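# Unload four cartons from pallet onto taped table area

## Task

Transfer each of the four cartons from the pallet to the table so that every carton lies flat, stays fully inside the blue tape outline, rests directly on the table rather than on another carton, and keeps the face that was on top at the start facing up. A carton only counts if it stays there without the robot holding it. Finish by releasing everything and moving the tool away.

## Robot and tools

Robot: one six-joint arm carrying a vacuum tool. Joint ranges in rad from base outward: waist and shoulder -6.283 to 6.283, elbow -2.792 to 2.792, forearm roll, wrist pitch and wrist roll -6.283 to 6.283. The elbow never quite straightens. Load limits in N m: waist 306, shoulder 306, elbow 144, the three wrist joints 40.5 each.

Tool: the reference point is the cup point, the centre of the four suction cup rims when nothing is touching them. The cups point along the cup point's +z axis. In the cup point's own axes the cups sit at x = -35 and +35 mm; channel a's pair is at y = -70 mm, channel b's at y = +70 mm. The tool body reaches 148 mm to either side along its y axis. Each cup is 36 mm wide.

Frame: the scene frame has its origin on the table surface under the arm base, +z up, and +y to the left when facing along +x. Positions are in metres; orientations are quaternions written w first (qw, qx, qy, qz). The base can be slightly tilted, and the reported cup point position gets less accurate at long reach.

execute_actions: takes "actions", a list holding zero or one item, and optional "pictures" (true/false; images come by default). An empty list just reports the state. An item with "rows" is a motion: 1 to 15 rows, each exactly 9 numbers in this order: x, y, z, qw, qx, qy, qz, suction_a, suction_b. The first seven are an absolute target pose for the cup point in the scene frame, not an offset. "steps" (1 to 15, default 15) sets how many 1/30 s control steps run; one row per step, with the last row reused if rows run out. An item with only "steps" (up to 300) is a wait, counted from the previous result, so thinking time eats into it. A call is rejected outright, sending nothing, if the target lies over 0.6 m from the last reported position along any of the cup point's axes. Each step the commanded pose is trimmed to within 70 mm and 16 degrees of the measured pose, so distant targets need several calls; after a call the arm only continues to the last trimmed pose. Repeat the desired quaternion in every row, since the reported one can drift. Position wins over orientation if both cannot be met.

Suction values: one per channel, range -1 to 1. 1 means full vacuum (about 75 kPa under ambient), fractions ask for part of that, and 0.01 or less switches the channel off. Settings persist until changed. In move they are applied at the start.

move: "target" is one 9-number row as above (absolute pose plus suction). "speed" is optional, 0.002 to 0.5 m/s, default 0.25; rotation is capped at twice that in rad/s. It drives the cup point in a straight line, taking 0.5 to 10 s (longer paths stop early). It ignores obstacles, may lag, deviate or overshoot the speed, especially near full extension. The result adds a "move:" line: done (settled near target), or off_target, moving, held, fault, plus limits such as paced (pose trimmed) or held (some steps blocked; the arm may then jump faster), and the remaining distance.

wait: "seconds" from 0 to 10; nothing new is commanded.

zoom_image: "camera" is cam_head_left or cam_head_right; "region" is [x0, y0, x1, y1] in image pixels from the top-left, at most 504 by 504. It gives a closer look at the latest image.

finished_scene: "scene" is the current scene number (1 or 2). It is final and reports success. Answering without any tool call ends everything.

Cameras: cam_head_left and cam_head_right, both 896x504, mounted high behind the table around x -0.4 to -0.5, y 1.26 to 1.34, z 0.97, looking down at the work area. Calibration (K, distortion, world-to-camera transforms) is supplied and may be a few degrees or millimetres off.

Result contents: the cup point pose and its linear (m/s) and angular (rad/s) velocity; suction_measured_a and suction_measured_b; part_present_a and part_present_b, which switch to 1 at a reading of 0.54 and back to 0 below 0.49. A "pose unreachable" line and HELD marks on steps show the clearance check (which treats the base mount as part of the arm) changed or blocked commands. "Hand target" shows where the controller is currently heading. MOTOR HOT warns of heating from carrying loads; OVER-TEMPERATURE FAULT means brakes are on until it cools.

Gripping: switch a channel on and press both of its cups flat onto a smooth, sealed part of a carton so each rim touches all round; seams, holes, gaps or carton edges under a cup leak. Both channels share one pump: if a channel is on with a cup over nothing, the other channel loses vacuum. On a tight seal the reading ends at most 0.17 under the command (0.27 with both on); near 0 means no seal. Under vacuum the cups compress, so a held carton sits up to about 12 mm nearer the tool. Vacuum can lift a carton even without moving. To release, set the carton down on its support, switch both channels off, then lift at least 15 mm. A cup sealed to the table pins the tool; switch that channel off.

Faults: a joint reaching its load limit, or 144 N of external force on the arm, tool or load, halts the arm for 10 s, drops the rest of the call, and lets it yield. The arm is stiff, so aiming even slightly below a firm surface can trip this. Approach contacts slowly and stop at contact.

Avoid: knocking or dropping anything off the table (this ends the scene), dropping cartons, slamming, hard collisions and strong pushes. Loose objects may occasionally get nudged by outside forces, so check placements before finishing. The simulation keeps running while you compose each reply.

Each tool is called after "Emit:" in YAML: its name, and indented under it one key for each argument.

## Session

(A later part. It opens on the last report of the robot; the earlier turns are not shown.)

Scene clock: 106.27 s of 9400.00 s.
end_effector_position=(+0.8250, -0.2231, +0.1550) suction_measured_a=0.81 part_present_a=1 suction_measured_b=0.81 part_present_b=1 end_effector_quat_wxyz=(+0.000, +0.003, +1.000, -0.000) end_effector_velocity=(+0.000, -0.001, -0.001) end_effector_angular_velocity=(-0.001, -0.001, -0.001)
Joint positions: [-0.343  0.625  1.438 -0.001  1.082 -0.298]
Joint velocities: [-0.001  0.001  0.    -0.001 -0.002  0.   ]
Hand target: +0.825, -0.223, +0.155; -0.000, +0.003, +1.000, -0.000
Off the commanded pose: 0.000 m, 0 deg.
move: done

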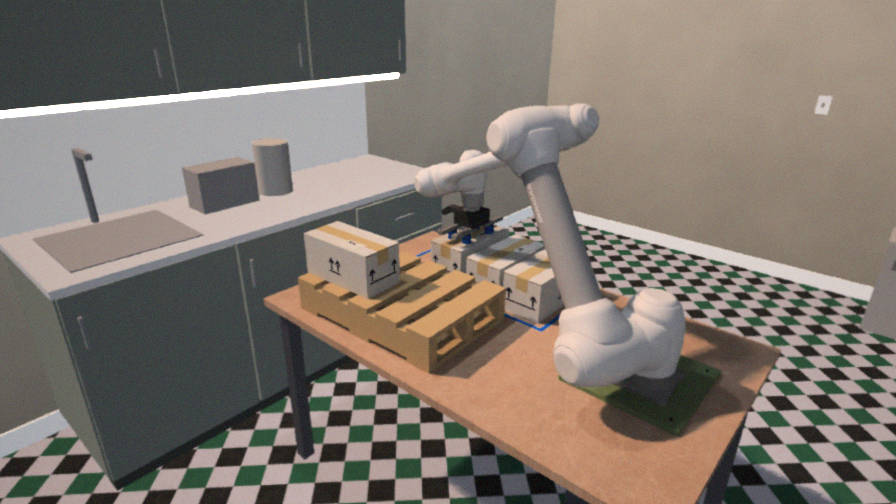

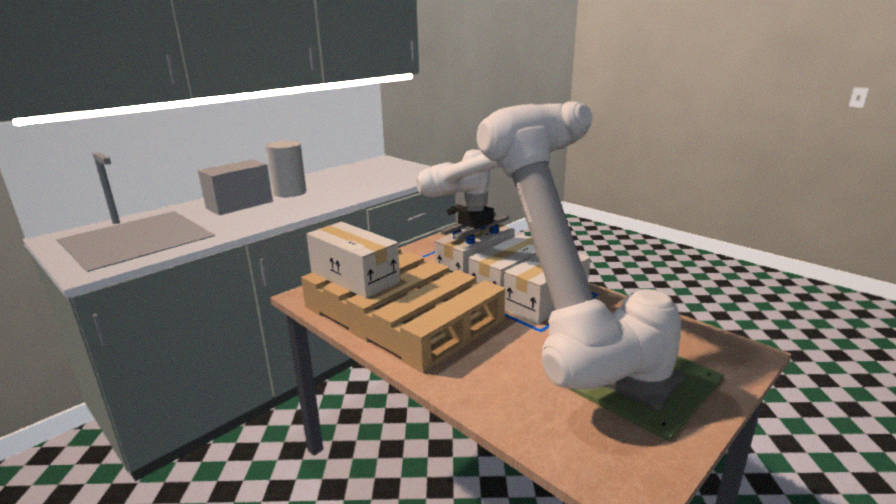

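Emit:
move:
  target: [0.818,-0.221,0.141,0,0.003,1,0,1,1]
  speed: 0.03

Emit:
execute_actions:
  actions:
    - {"rows":[[0.818,-0.221,0.141,0,0.003,1,0,0,0]],"steps":5}
  pictures: false

Emit:
move:
  target: [0.825,-0.2,0.3,0,0.003,1,0,0,0]
  speed: 0.3

Emit:
move:
  target: [0.953,0.284,0.305,0,0.692,0.722,0,0,0]
  speed: 0.5

Emit:
move:
  target: [0.953,0.284,0.269,0,0.692,0.722,0,1,1]
  speed: 0.05

Emit:
execute_actions:
  actions:
    - {"steps":15}
  pictures: false

Emit:
move:
  target: [0.953,0.28,0.325,0,0.692,0.722,0,1,1]
  speed: 0.12

Emit:
move:
  target: [1.0,-0.214,0.325,0,0.003,1,0,1,1]
  speed: 0.5

Emit:
move:
  target: [1.0,-0.214,0.155,0,0.003,1,0,1,1]
  speed: 0.2

Emit:
move:
  target: [0.994,-0.214,0.142,0,0.003,1,0,1,1]
  speed: 0.03

Emit:
execute_actions:
  actions:
    - {"rows":[[0.994,-0.214,0.142,0,0.003,1,0,0,0]],"steps":5}
  pictures: false

Emit:
move:
  target: [0.93,-0.2,0.38,0,0.003,1,0,0,0]
  speed: 0.3

Emit:
zoom_image:
  camera: "cam_head_left"
  region: [390,200,580,340]

Scene clock: 133.50 s of 9400.00 s.
end_effector_position=(+0.8181, -0.2209, +0.1410) suction_measured_a=0.81 part_present_a=1 suction_measured_b=0.81 part_present_b=1 end_effector_quat_wxyz=(+0.000, +0.003, +1.000, +0.000) end_effector_velocity=(-0.000, -0.000, -0.001) end_effector_angular_velocity=(-0.000, +0.000, -0.003)
Joint positions: [-0.343  0.626  1.466 -0.001  1.054 -0.298]
Joint velocities: [-0.     0.     0.001 -0.001 -0.002  0.003]
Hand target: +0.818, -0.221, +0.141; -0.000, +0.003, +1.000, -0.000
Off the commanded pose: 0.000 m, 0 deg.
move: done

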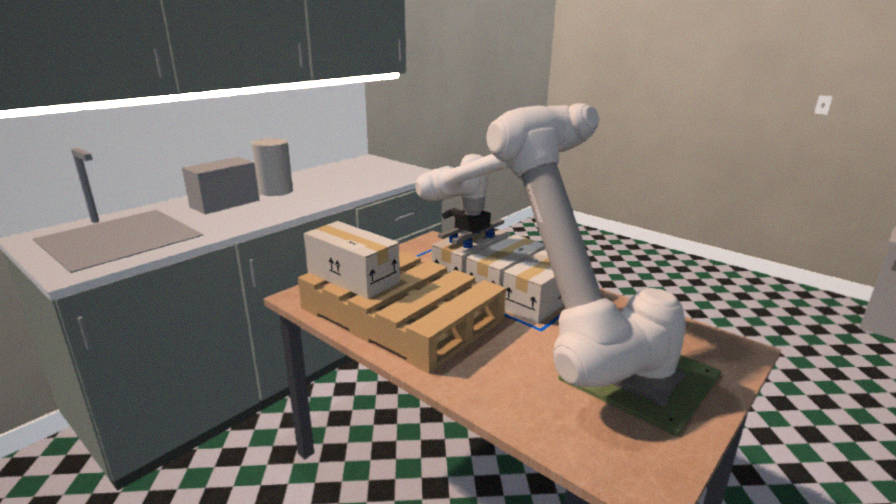

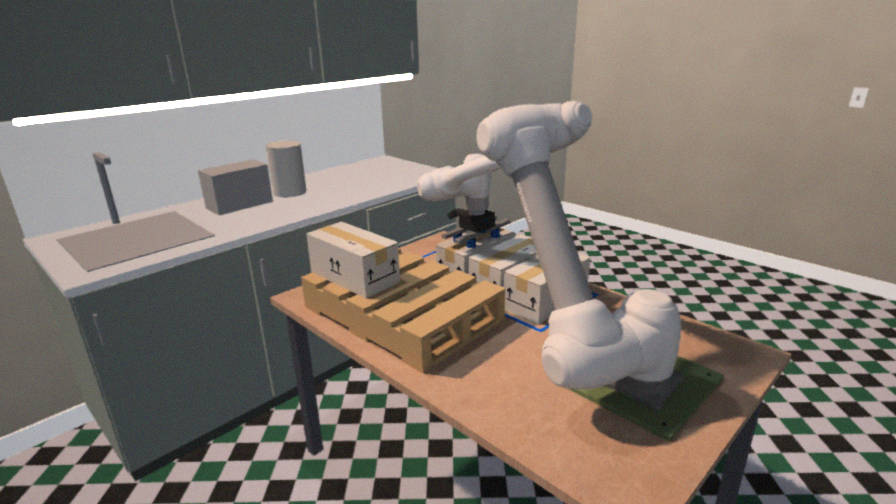

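Scene clock: 133.67 s of 9400.00 s.
end_effector_position=(+0.8180, -0.2210, +0.1414) suction_measured_a=0.00 part_present_a=0 suction_measured_b=0.00 part_present_b=0 end_effector_quat_wxyz=(+0.000, +0.003, +1.000, -0.000) end_effector_velocity=(+0.000, -0.000, -0.000) end_effector_angular_velocity=(-0.000, -0.000, -0.001)
Joint positions: [-0.343  0.626  1.466 -0.001  1.054 -0.298]
Joint velocities: [ 0.     0.    -0.    -0.    -0.     0.001]
Hand target: +0.818, -0.221, +0.141; +0.000, +0.003, +1.000, -0.000
Off the commanded pose: 0.000 m, 0 deg.
Steps of this call (steps 1 to 5: all 5 steps of this action). Readings (end_effector_position | what the end effector reports):
1: (+0.8180, -0.2209, +0.1410) | suction_measured_a=0.39 part_present_a=0 suction_measured_b=0.39 part_present_b=0
2: (+0.8180, -0.2210, +0.1411) | suction_measured_a=0.01 part_present_a=0 suction_measured_b=0.01 part_present_b=0
4: (+0.8180, -0.2210, +0.1414) | suction_measured_a=0.00 part_present_a=0 suction_measured_b=0.00 part_present_b=0
5: the state above

Scene clock: 134.90 s of 9400.00 s.
end_effector_position=(+0.8250, -0.2000, +0.2999) suction_measured_a=0.00 part_present_a=0 suction_measured_b=0.00 part_present_b=0 end_effector_quat_wxyz=(-0.000, +0.003, +1.000, +0.000) end_effector_velocity=(+0.001, +0.002, +0.001) end_effector_angular_velocity=(-0.000, -0.001, +0.002)
Joint positions: [-0.317  0.528  1.318 -0.     1.299 -0.272]
Joint velocities: [ 0.002 -0.001 -0.001 -0.     0.001  0.001]
Hand target: +0.825, -0.200, +0.300; +0.000, +0.003, +1.000, +0.000
Off the commanded pose: 0.000 m, 0 deg.
move: done

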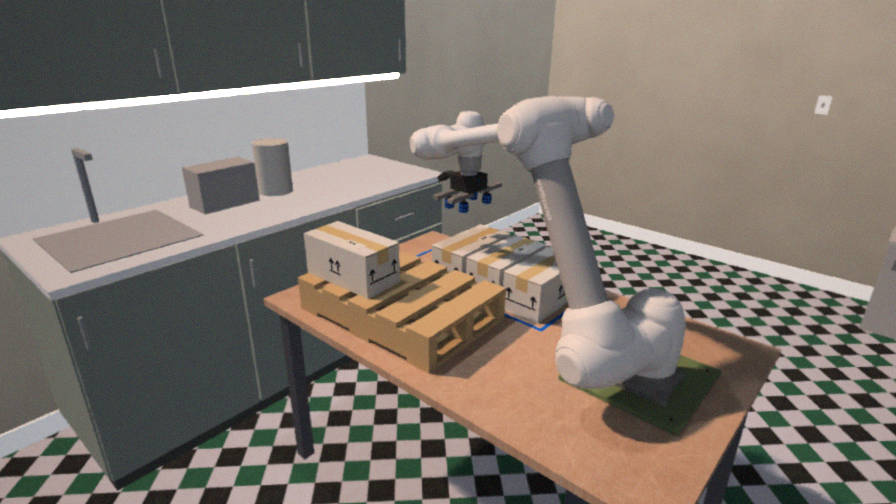

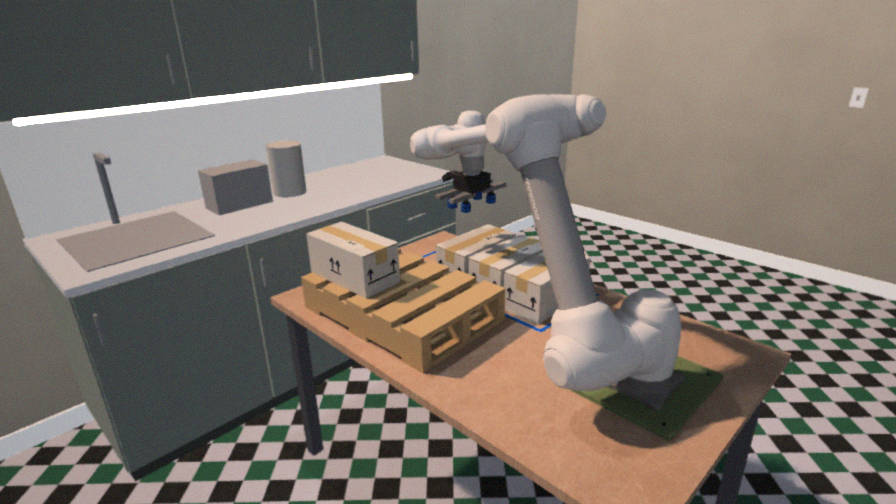

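Scene clock: 137.00 s of 9400.00 s.
end_effector_position=(+0.9528, +0.2843, +0.3049) suction_measured_a=0.00 part_present_a=0 suction_measured_b=0.00 part_present_b=0 end_effector_quat_wxyz=(-0.000, +0.692, +0.722, +0.000) end_effector_velocity=(+0.002, +0.000, +0.001) end_effector_angular_velocity=(-0.001, -0.002, -0.004)
Joint positions: [0.216 0.787 0.874 0.002 1.485 1.782]
Joint velocities: [ 0.     0.002 -0.006 -0.001  0.001  0.004]
Hand target: +0.953, +0.284, +0.305; -0.000, +0.692, +0.722, +0.000
Off the commanded pose: 0.000 m, 0 deg.
move: done

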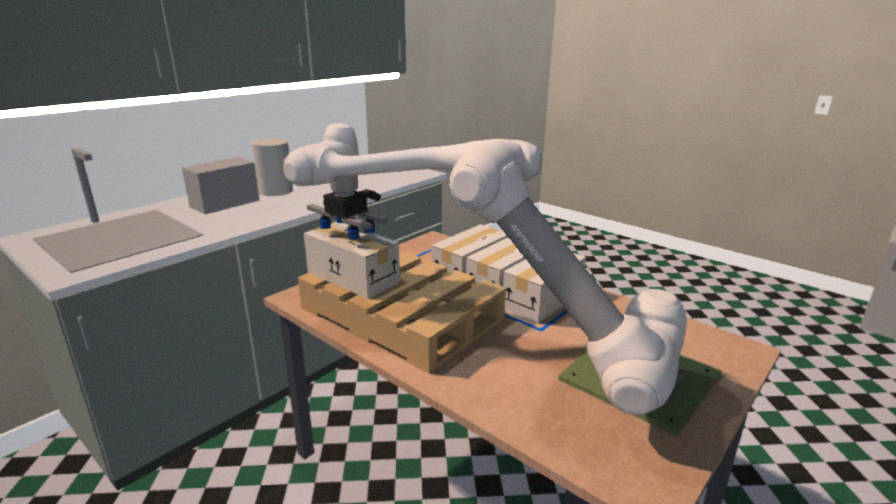

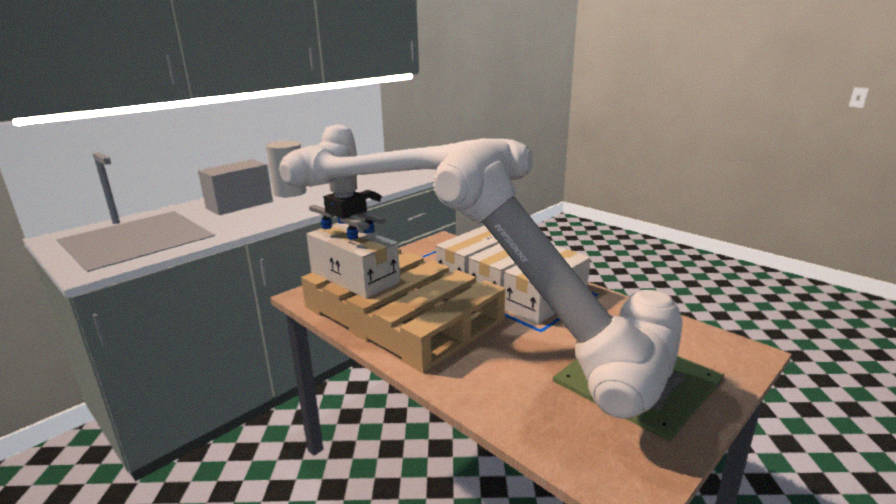

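Scene clock: 138.07 s of 9400.00 s.
end_effector_position=(+0.9530, +0.2840, +0.2687) suction_measured_a=0.39 part_present_a=0 suction_measured_b=0.39 part_present_b=0 end_effector_quat_wxyz=(-0.000, +0.692, +0.722, -0.000) end_effector_velocity=(+0.000, +0.001, -0.000) end_effector_angular_velocity=(+0.001, -0.002, +0.002)
Joint positions: [0.215 0.796 0.923 0.002 1.427 1.782]
Joint velocities: [ 0.001  0.    -0.001  0.    -0.002 -0.001]
Hand target: +0.953, +0.284, +0.269; -0.000, +0.692, +0.722, -0.000
Off the commanded pose: 0.000 m, 0 deg.
move: done

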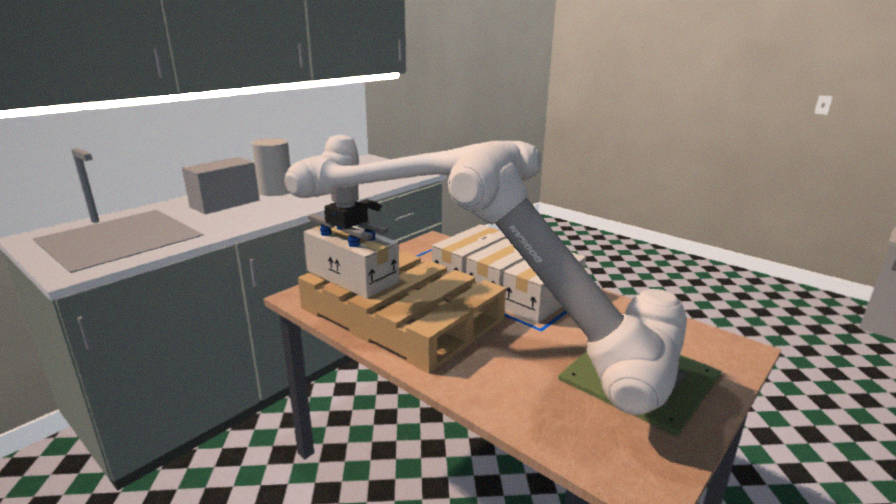

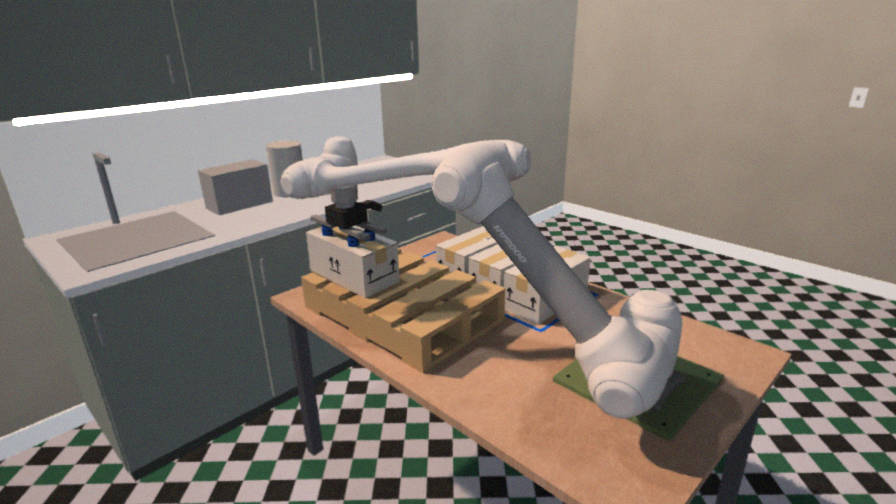

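Scene clock: 138.57 s of 9400.00 s.
end_effector_position=(+0.9530, +0.2840, +0.2689) suction_measured_a=0.74 part_present_a=1 suction_measured_b=0.74 part_present_b=1 end_effector_quat_wxyz=(-0.000, +0.692, +0.722, -0.000) end_effector_velocity=(-0.001, +0.001, -0.000) end_effector_angular_velocity=(+0.000, +0.001, -0.002)
Joint positions: [0.215 0.795 0.923 0.002 1.427 1.782]
Joint velocities: [ 0.001 -0.     0.     0.001  0.001  0.003]
Hand target: +0.953, +0.284, +0.269; -0.000, +0.692, +0.722, -0.000
Off the commanded pose: 0.000 m, 0 deg.
Steps of this call (steps 1 to 15: nothing new was sent). Readings (end_effector_position | what the end effector reports):
1: (+0.9530, +0.2840, +0.2687) | suction_measured_a=0.43 part_present_a=0 suction_measured_b=0.43 part_present_b=0
2: (+0.9530, +0.2840, +0.2687) | suction_measured_a=0.46 part_present_a=0 suction_measured_b=0.46 part_present_b=0
4: (+0.9530, +0.2840, +0.2687) | suction_measured_a=0.50 part_present_a=0 suction_measured_b=0.50 part_present_b=0
8: (+0.9530, +0.2840, +0.2688) | suction_measured_a=0.64 part_present_a=1 suction_measured_b=0.64 part_present_b=1
15: the state above

Scene clock: 139.40 s of 9400.00 s.
end_effector_position=(+0.9530, +0.2800, +0.3251) suction_measured_a=0.81 part_present_a=1 suction_measured_b=0.81 part_present_b=1 end_effector_quat_wxyz=(+0.000, +0.692, +0.722, +0.000) end_effector_velocity=(+0.001, -0.000, +0.002) end_effector_angular_velocity=(+0.001, -0.002, +0.000)
Joint positions: [0.211 0.781 0.847 0.002 1.517 1.778]
Joint velocities: [-0.    -0.    -0.003  0.     0.002 -0.001]
Hand target: +0.953, +0.280, +0.325; +0.000, +0.692, +0.722, +0.000
Off the commanded pose: 0.000 m, 0 deg.
move: done

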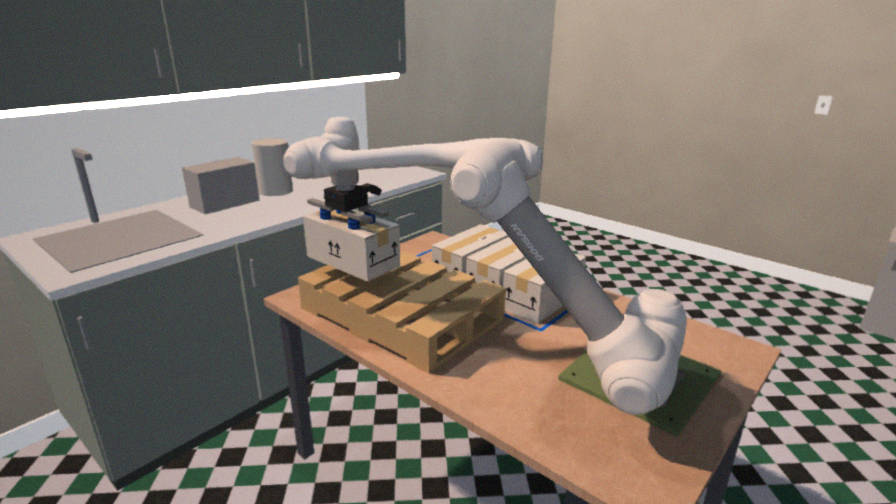

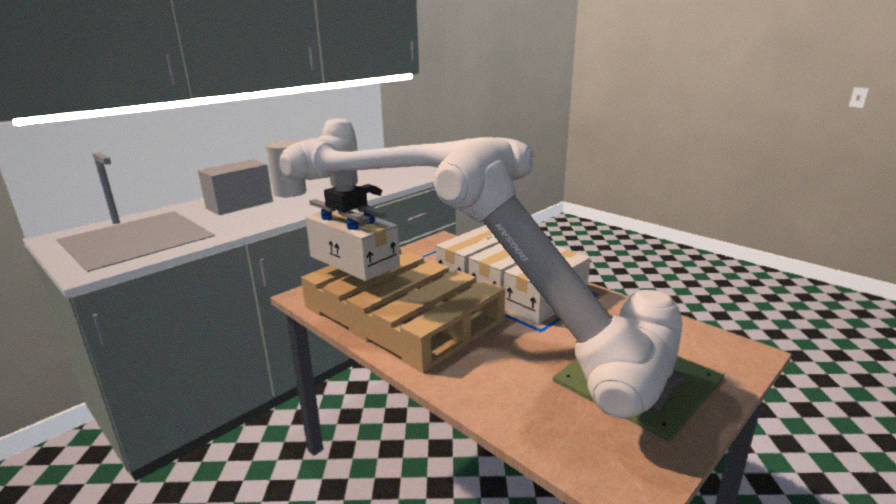

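Scene clock: 141.47 s of 9400.00 s.
end_effector_position=(+1.0000, -0.2141, +0.3250) suction_measured_a=0.81 part_present_a=1 suction_measured_b=0.81 part_present_b=1 end_effector_quat_wxyz=(+0.000, +0.003, +1.000, -0.000) end_effector_velocity=(+0.001, +0.000, +0.001) end_effector_angular_velocity=(-0.001, -0.000, +0.007)
Joint positions: [-0.283  0.849  0.726 -0.     1.571 -0.238]
Joint velocities: [ 0.001  0.003 -0.007 -0.001  0.004 -0.006]
Hand target: +1.000, -0.214, +0.325; +0.000, +0.003, +1.000, -0.000
Off the commanded pose: 0.000 m, 0 deg.
move: done

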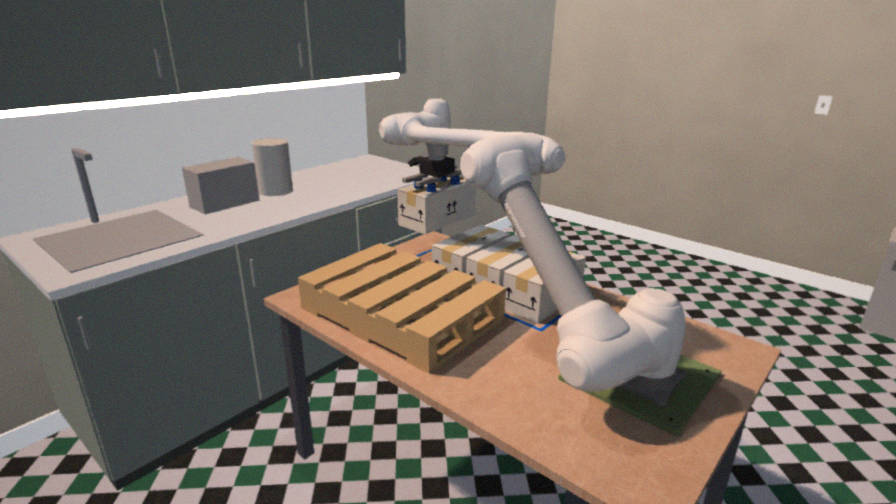

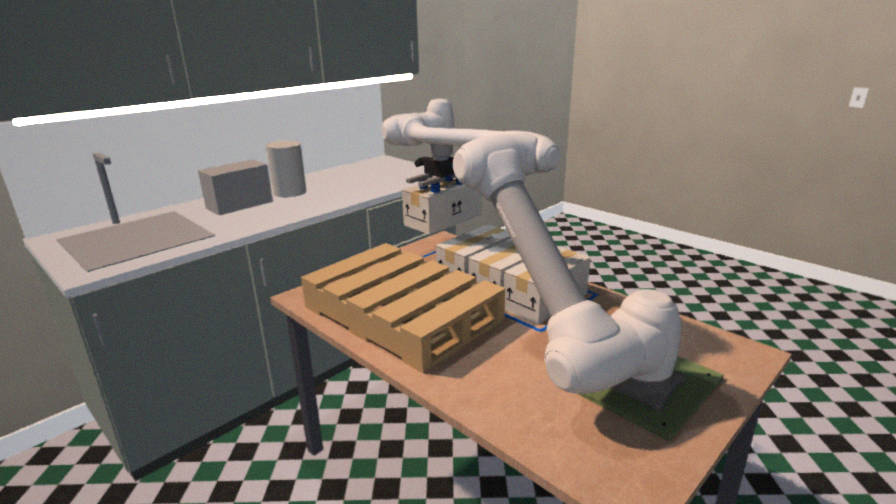

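Scene clock: 142.73 s of 9400.00 s.
end_effector_position=(+1.0000, -0.2140, +0.1551) suction_measured_a=0.81 part_present_a=1 suction_measured_b=0.81 part_present_b=1 end_effector_quat_wxyz=(+0.000, +0.003, +1.000, -0.000) end_effector_velocity=(+0.002, +0.002, -0.001) end_effector_angular_velocity=(-0.000, -0.001, +0.003)
Joint positions: [-0.283  0.898  0.943 -0.     1.305 -0.238]
Joint velocities: [ 0.003  0.002 -0.002  0.    -0.002 -0.   ]
Hand target: +1.000, -0.214, +0.155; -0.000, +0.003, +1.000, -0.000
Off the commanded pose: 0.000 m, 0 deg.
move: done

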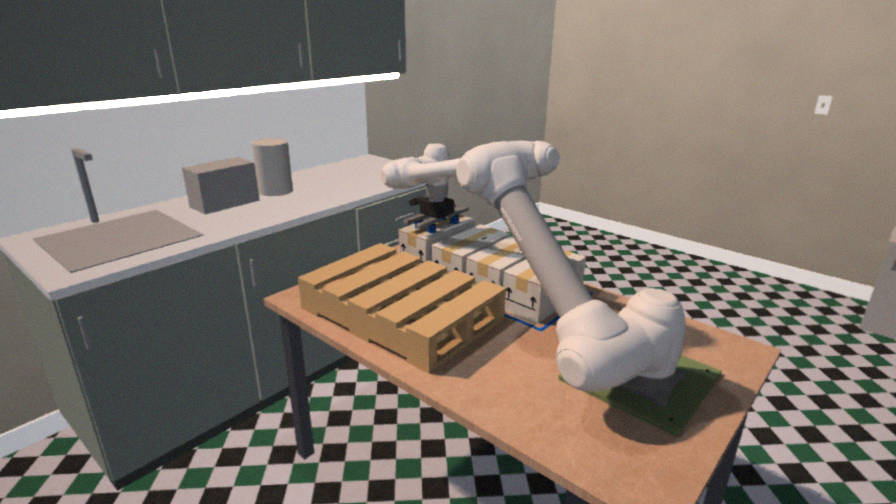

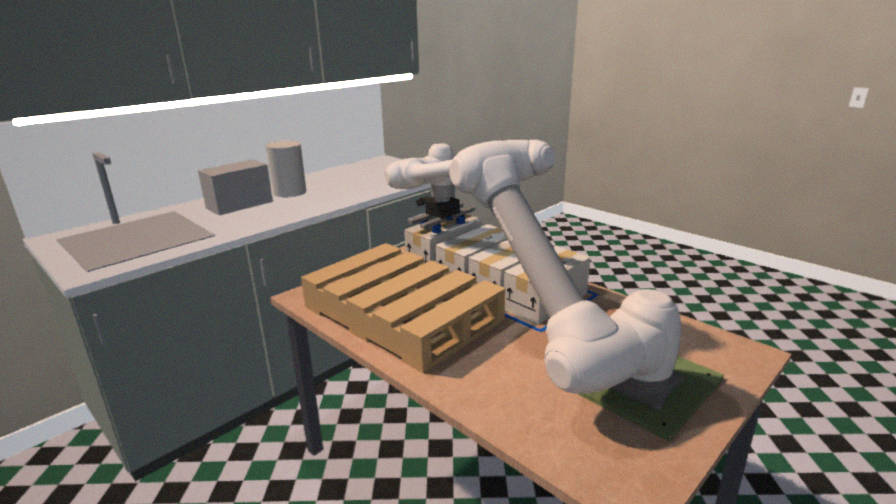

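Scene clock: 143.47 s of 9400.00 s.
end_effector_position=(+0.9940, -0.2140, +0.1421) suction_measured_a=0.81 part_present_a=1 suction_measured_b=0.81 part_present_b=1 end_effector_quat_wxyz=(+0.000, +0.003, +1.000, +0.000) end_effector_velocity=(-0.000, +0.001, -0.001) end_effector_angular_velocity=(+0.001, +0.000, +0.002)
Joint positions: [-0.284  0.894  0.974 -0.     1.277 -0.24 ]
Joint velocities: [ 0.    -0.001  0.002  0.001 -0.002 -0.002]
Hand target: +0.994, -0.214, +0.142; -0.000, +0.003, +1.000, -0.000
Off the commanded pose: 0.000 m, 0 deg.
move: done

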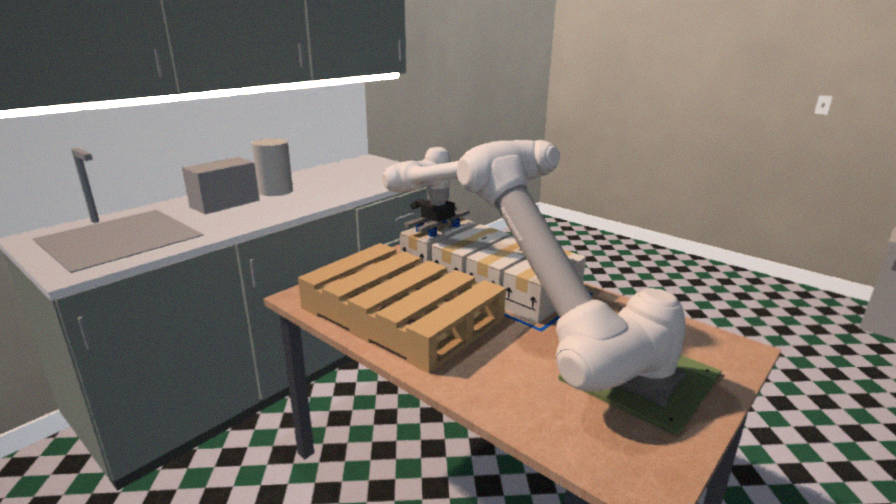

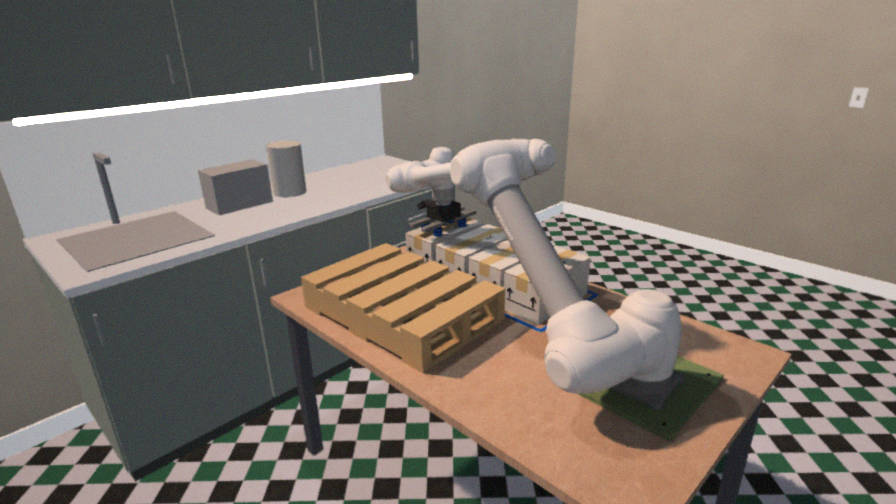

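Scene clock: 143.63 s of 9400.00 s.
end_effector_position=(+0.9941, -0.2140, +0.1430) suction_measured_a=0.00 part_present_a=0 suction_measured_b=0.00 part_present_b=0 end_effector_quat_wxyz=(+0.000, +0.003, +1.000, -0.000) end_effector_velocity=(-0.000, -0.000, -0.000) end_effector_angular_velocity=(-0.000, +0.001, -0.000)
Joint positions: [-0.285  0.893  0.974 -0.     1.277 -0.24 ]
Joint velocities: [-0.     0.     0.    -0.001  0.    -0.   ]
Hand target: +0.994, -0.214, +0.142; +0.000, +0.003, +1.000, -0.000
Off the commanded pose: 0.001 m, 0 deg.
Steps of this call (steps 1 to 5: all 5 steps of this action). Readings (end_effector_position | what the end effector reports):
1: (+0.9940, -0.2140, +0.1420) | suction_measured_a=0.39 part_present_a=0 suction_measured_b=0.39 part_present_b=0
2: (+0.9940, -0.2140, +0.1423) | suction_measured_a=0.03 part_present_a=0 suction_measured_b=0.04 part_present_b=0
4: (+0.9941, -0.2140, +0.1431) | suction_measured_a=0.00 part_present_a=0 suction_measured_b=0.00 part_present_b=0
5: the state above

Scene clock: 145.17 s of 9400.00 s.
end_effector_position=(+0.9301, -0.2000, +0.3800) suction_measured_a=0.00 part_present_a=0 suction_measured_b=0.00 part_present_b=0 end_effector_quat_wxyz=(-0.000, +0.003, +1.000, +0.000) end_effector_velocity=(-0.000, -0.000, +0.002) end_effector_angular_velocity=(-0.000, -0.001, -0.002)
Joint positions: [-0.287  0.69   0.909 -0.     1.547 -0.242]
Joint velocities: [-0.001 -0.001 -0.002 -0.     0.002  0.001]
Hand target: +0.930, -0.200, +0.380; +0.000, +0.003, +1.000, +0.000
Off the commanded pose: 0.000 m, 0 deg.
move: done

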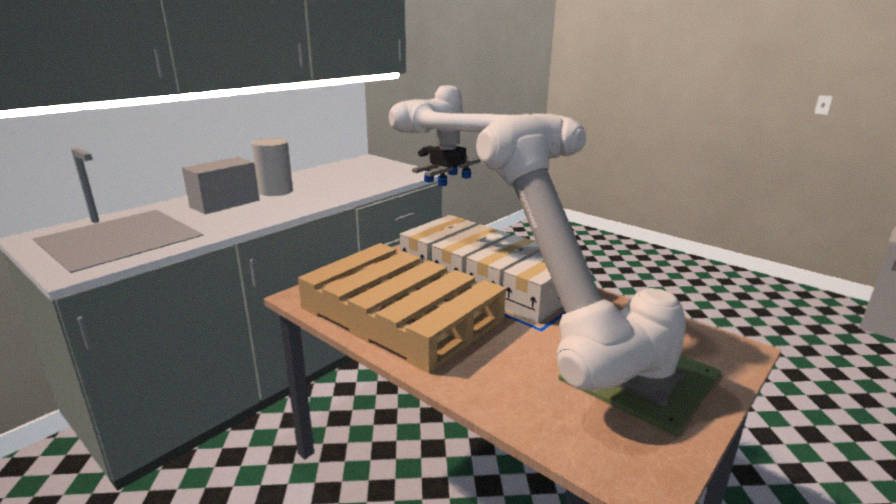

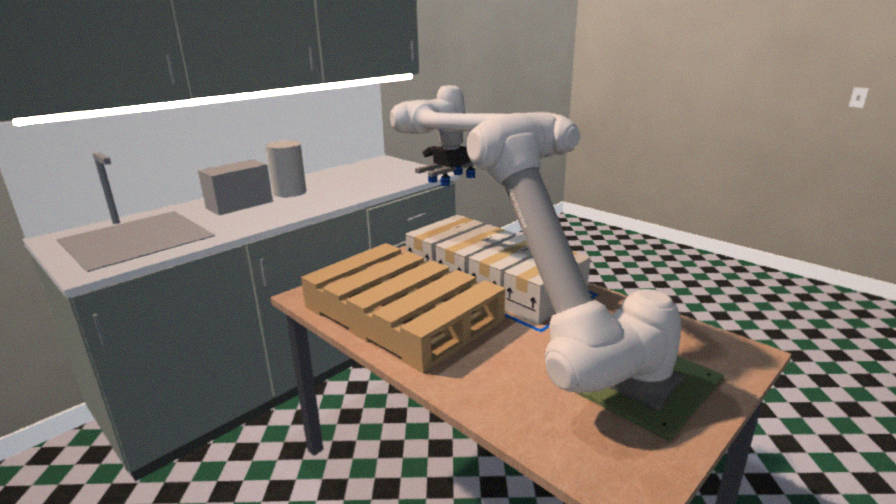

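Region (390, 200, 580, 340) of cam_head_left's 896x504 image, scaled by 2.653, with more detail than that image has; it fills the top 371 rows of this view, and the rest is white.

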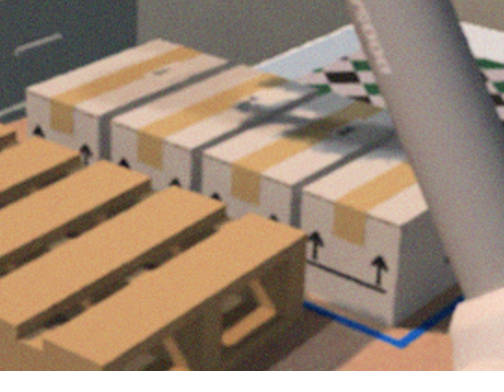

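Emit:
finished_scene:
  scene: 2

The scene is finished: the task was done.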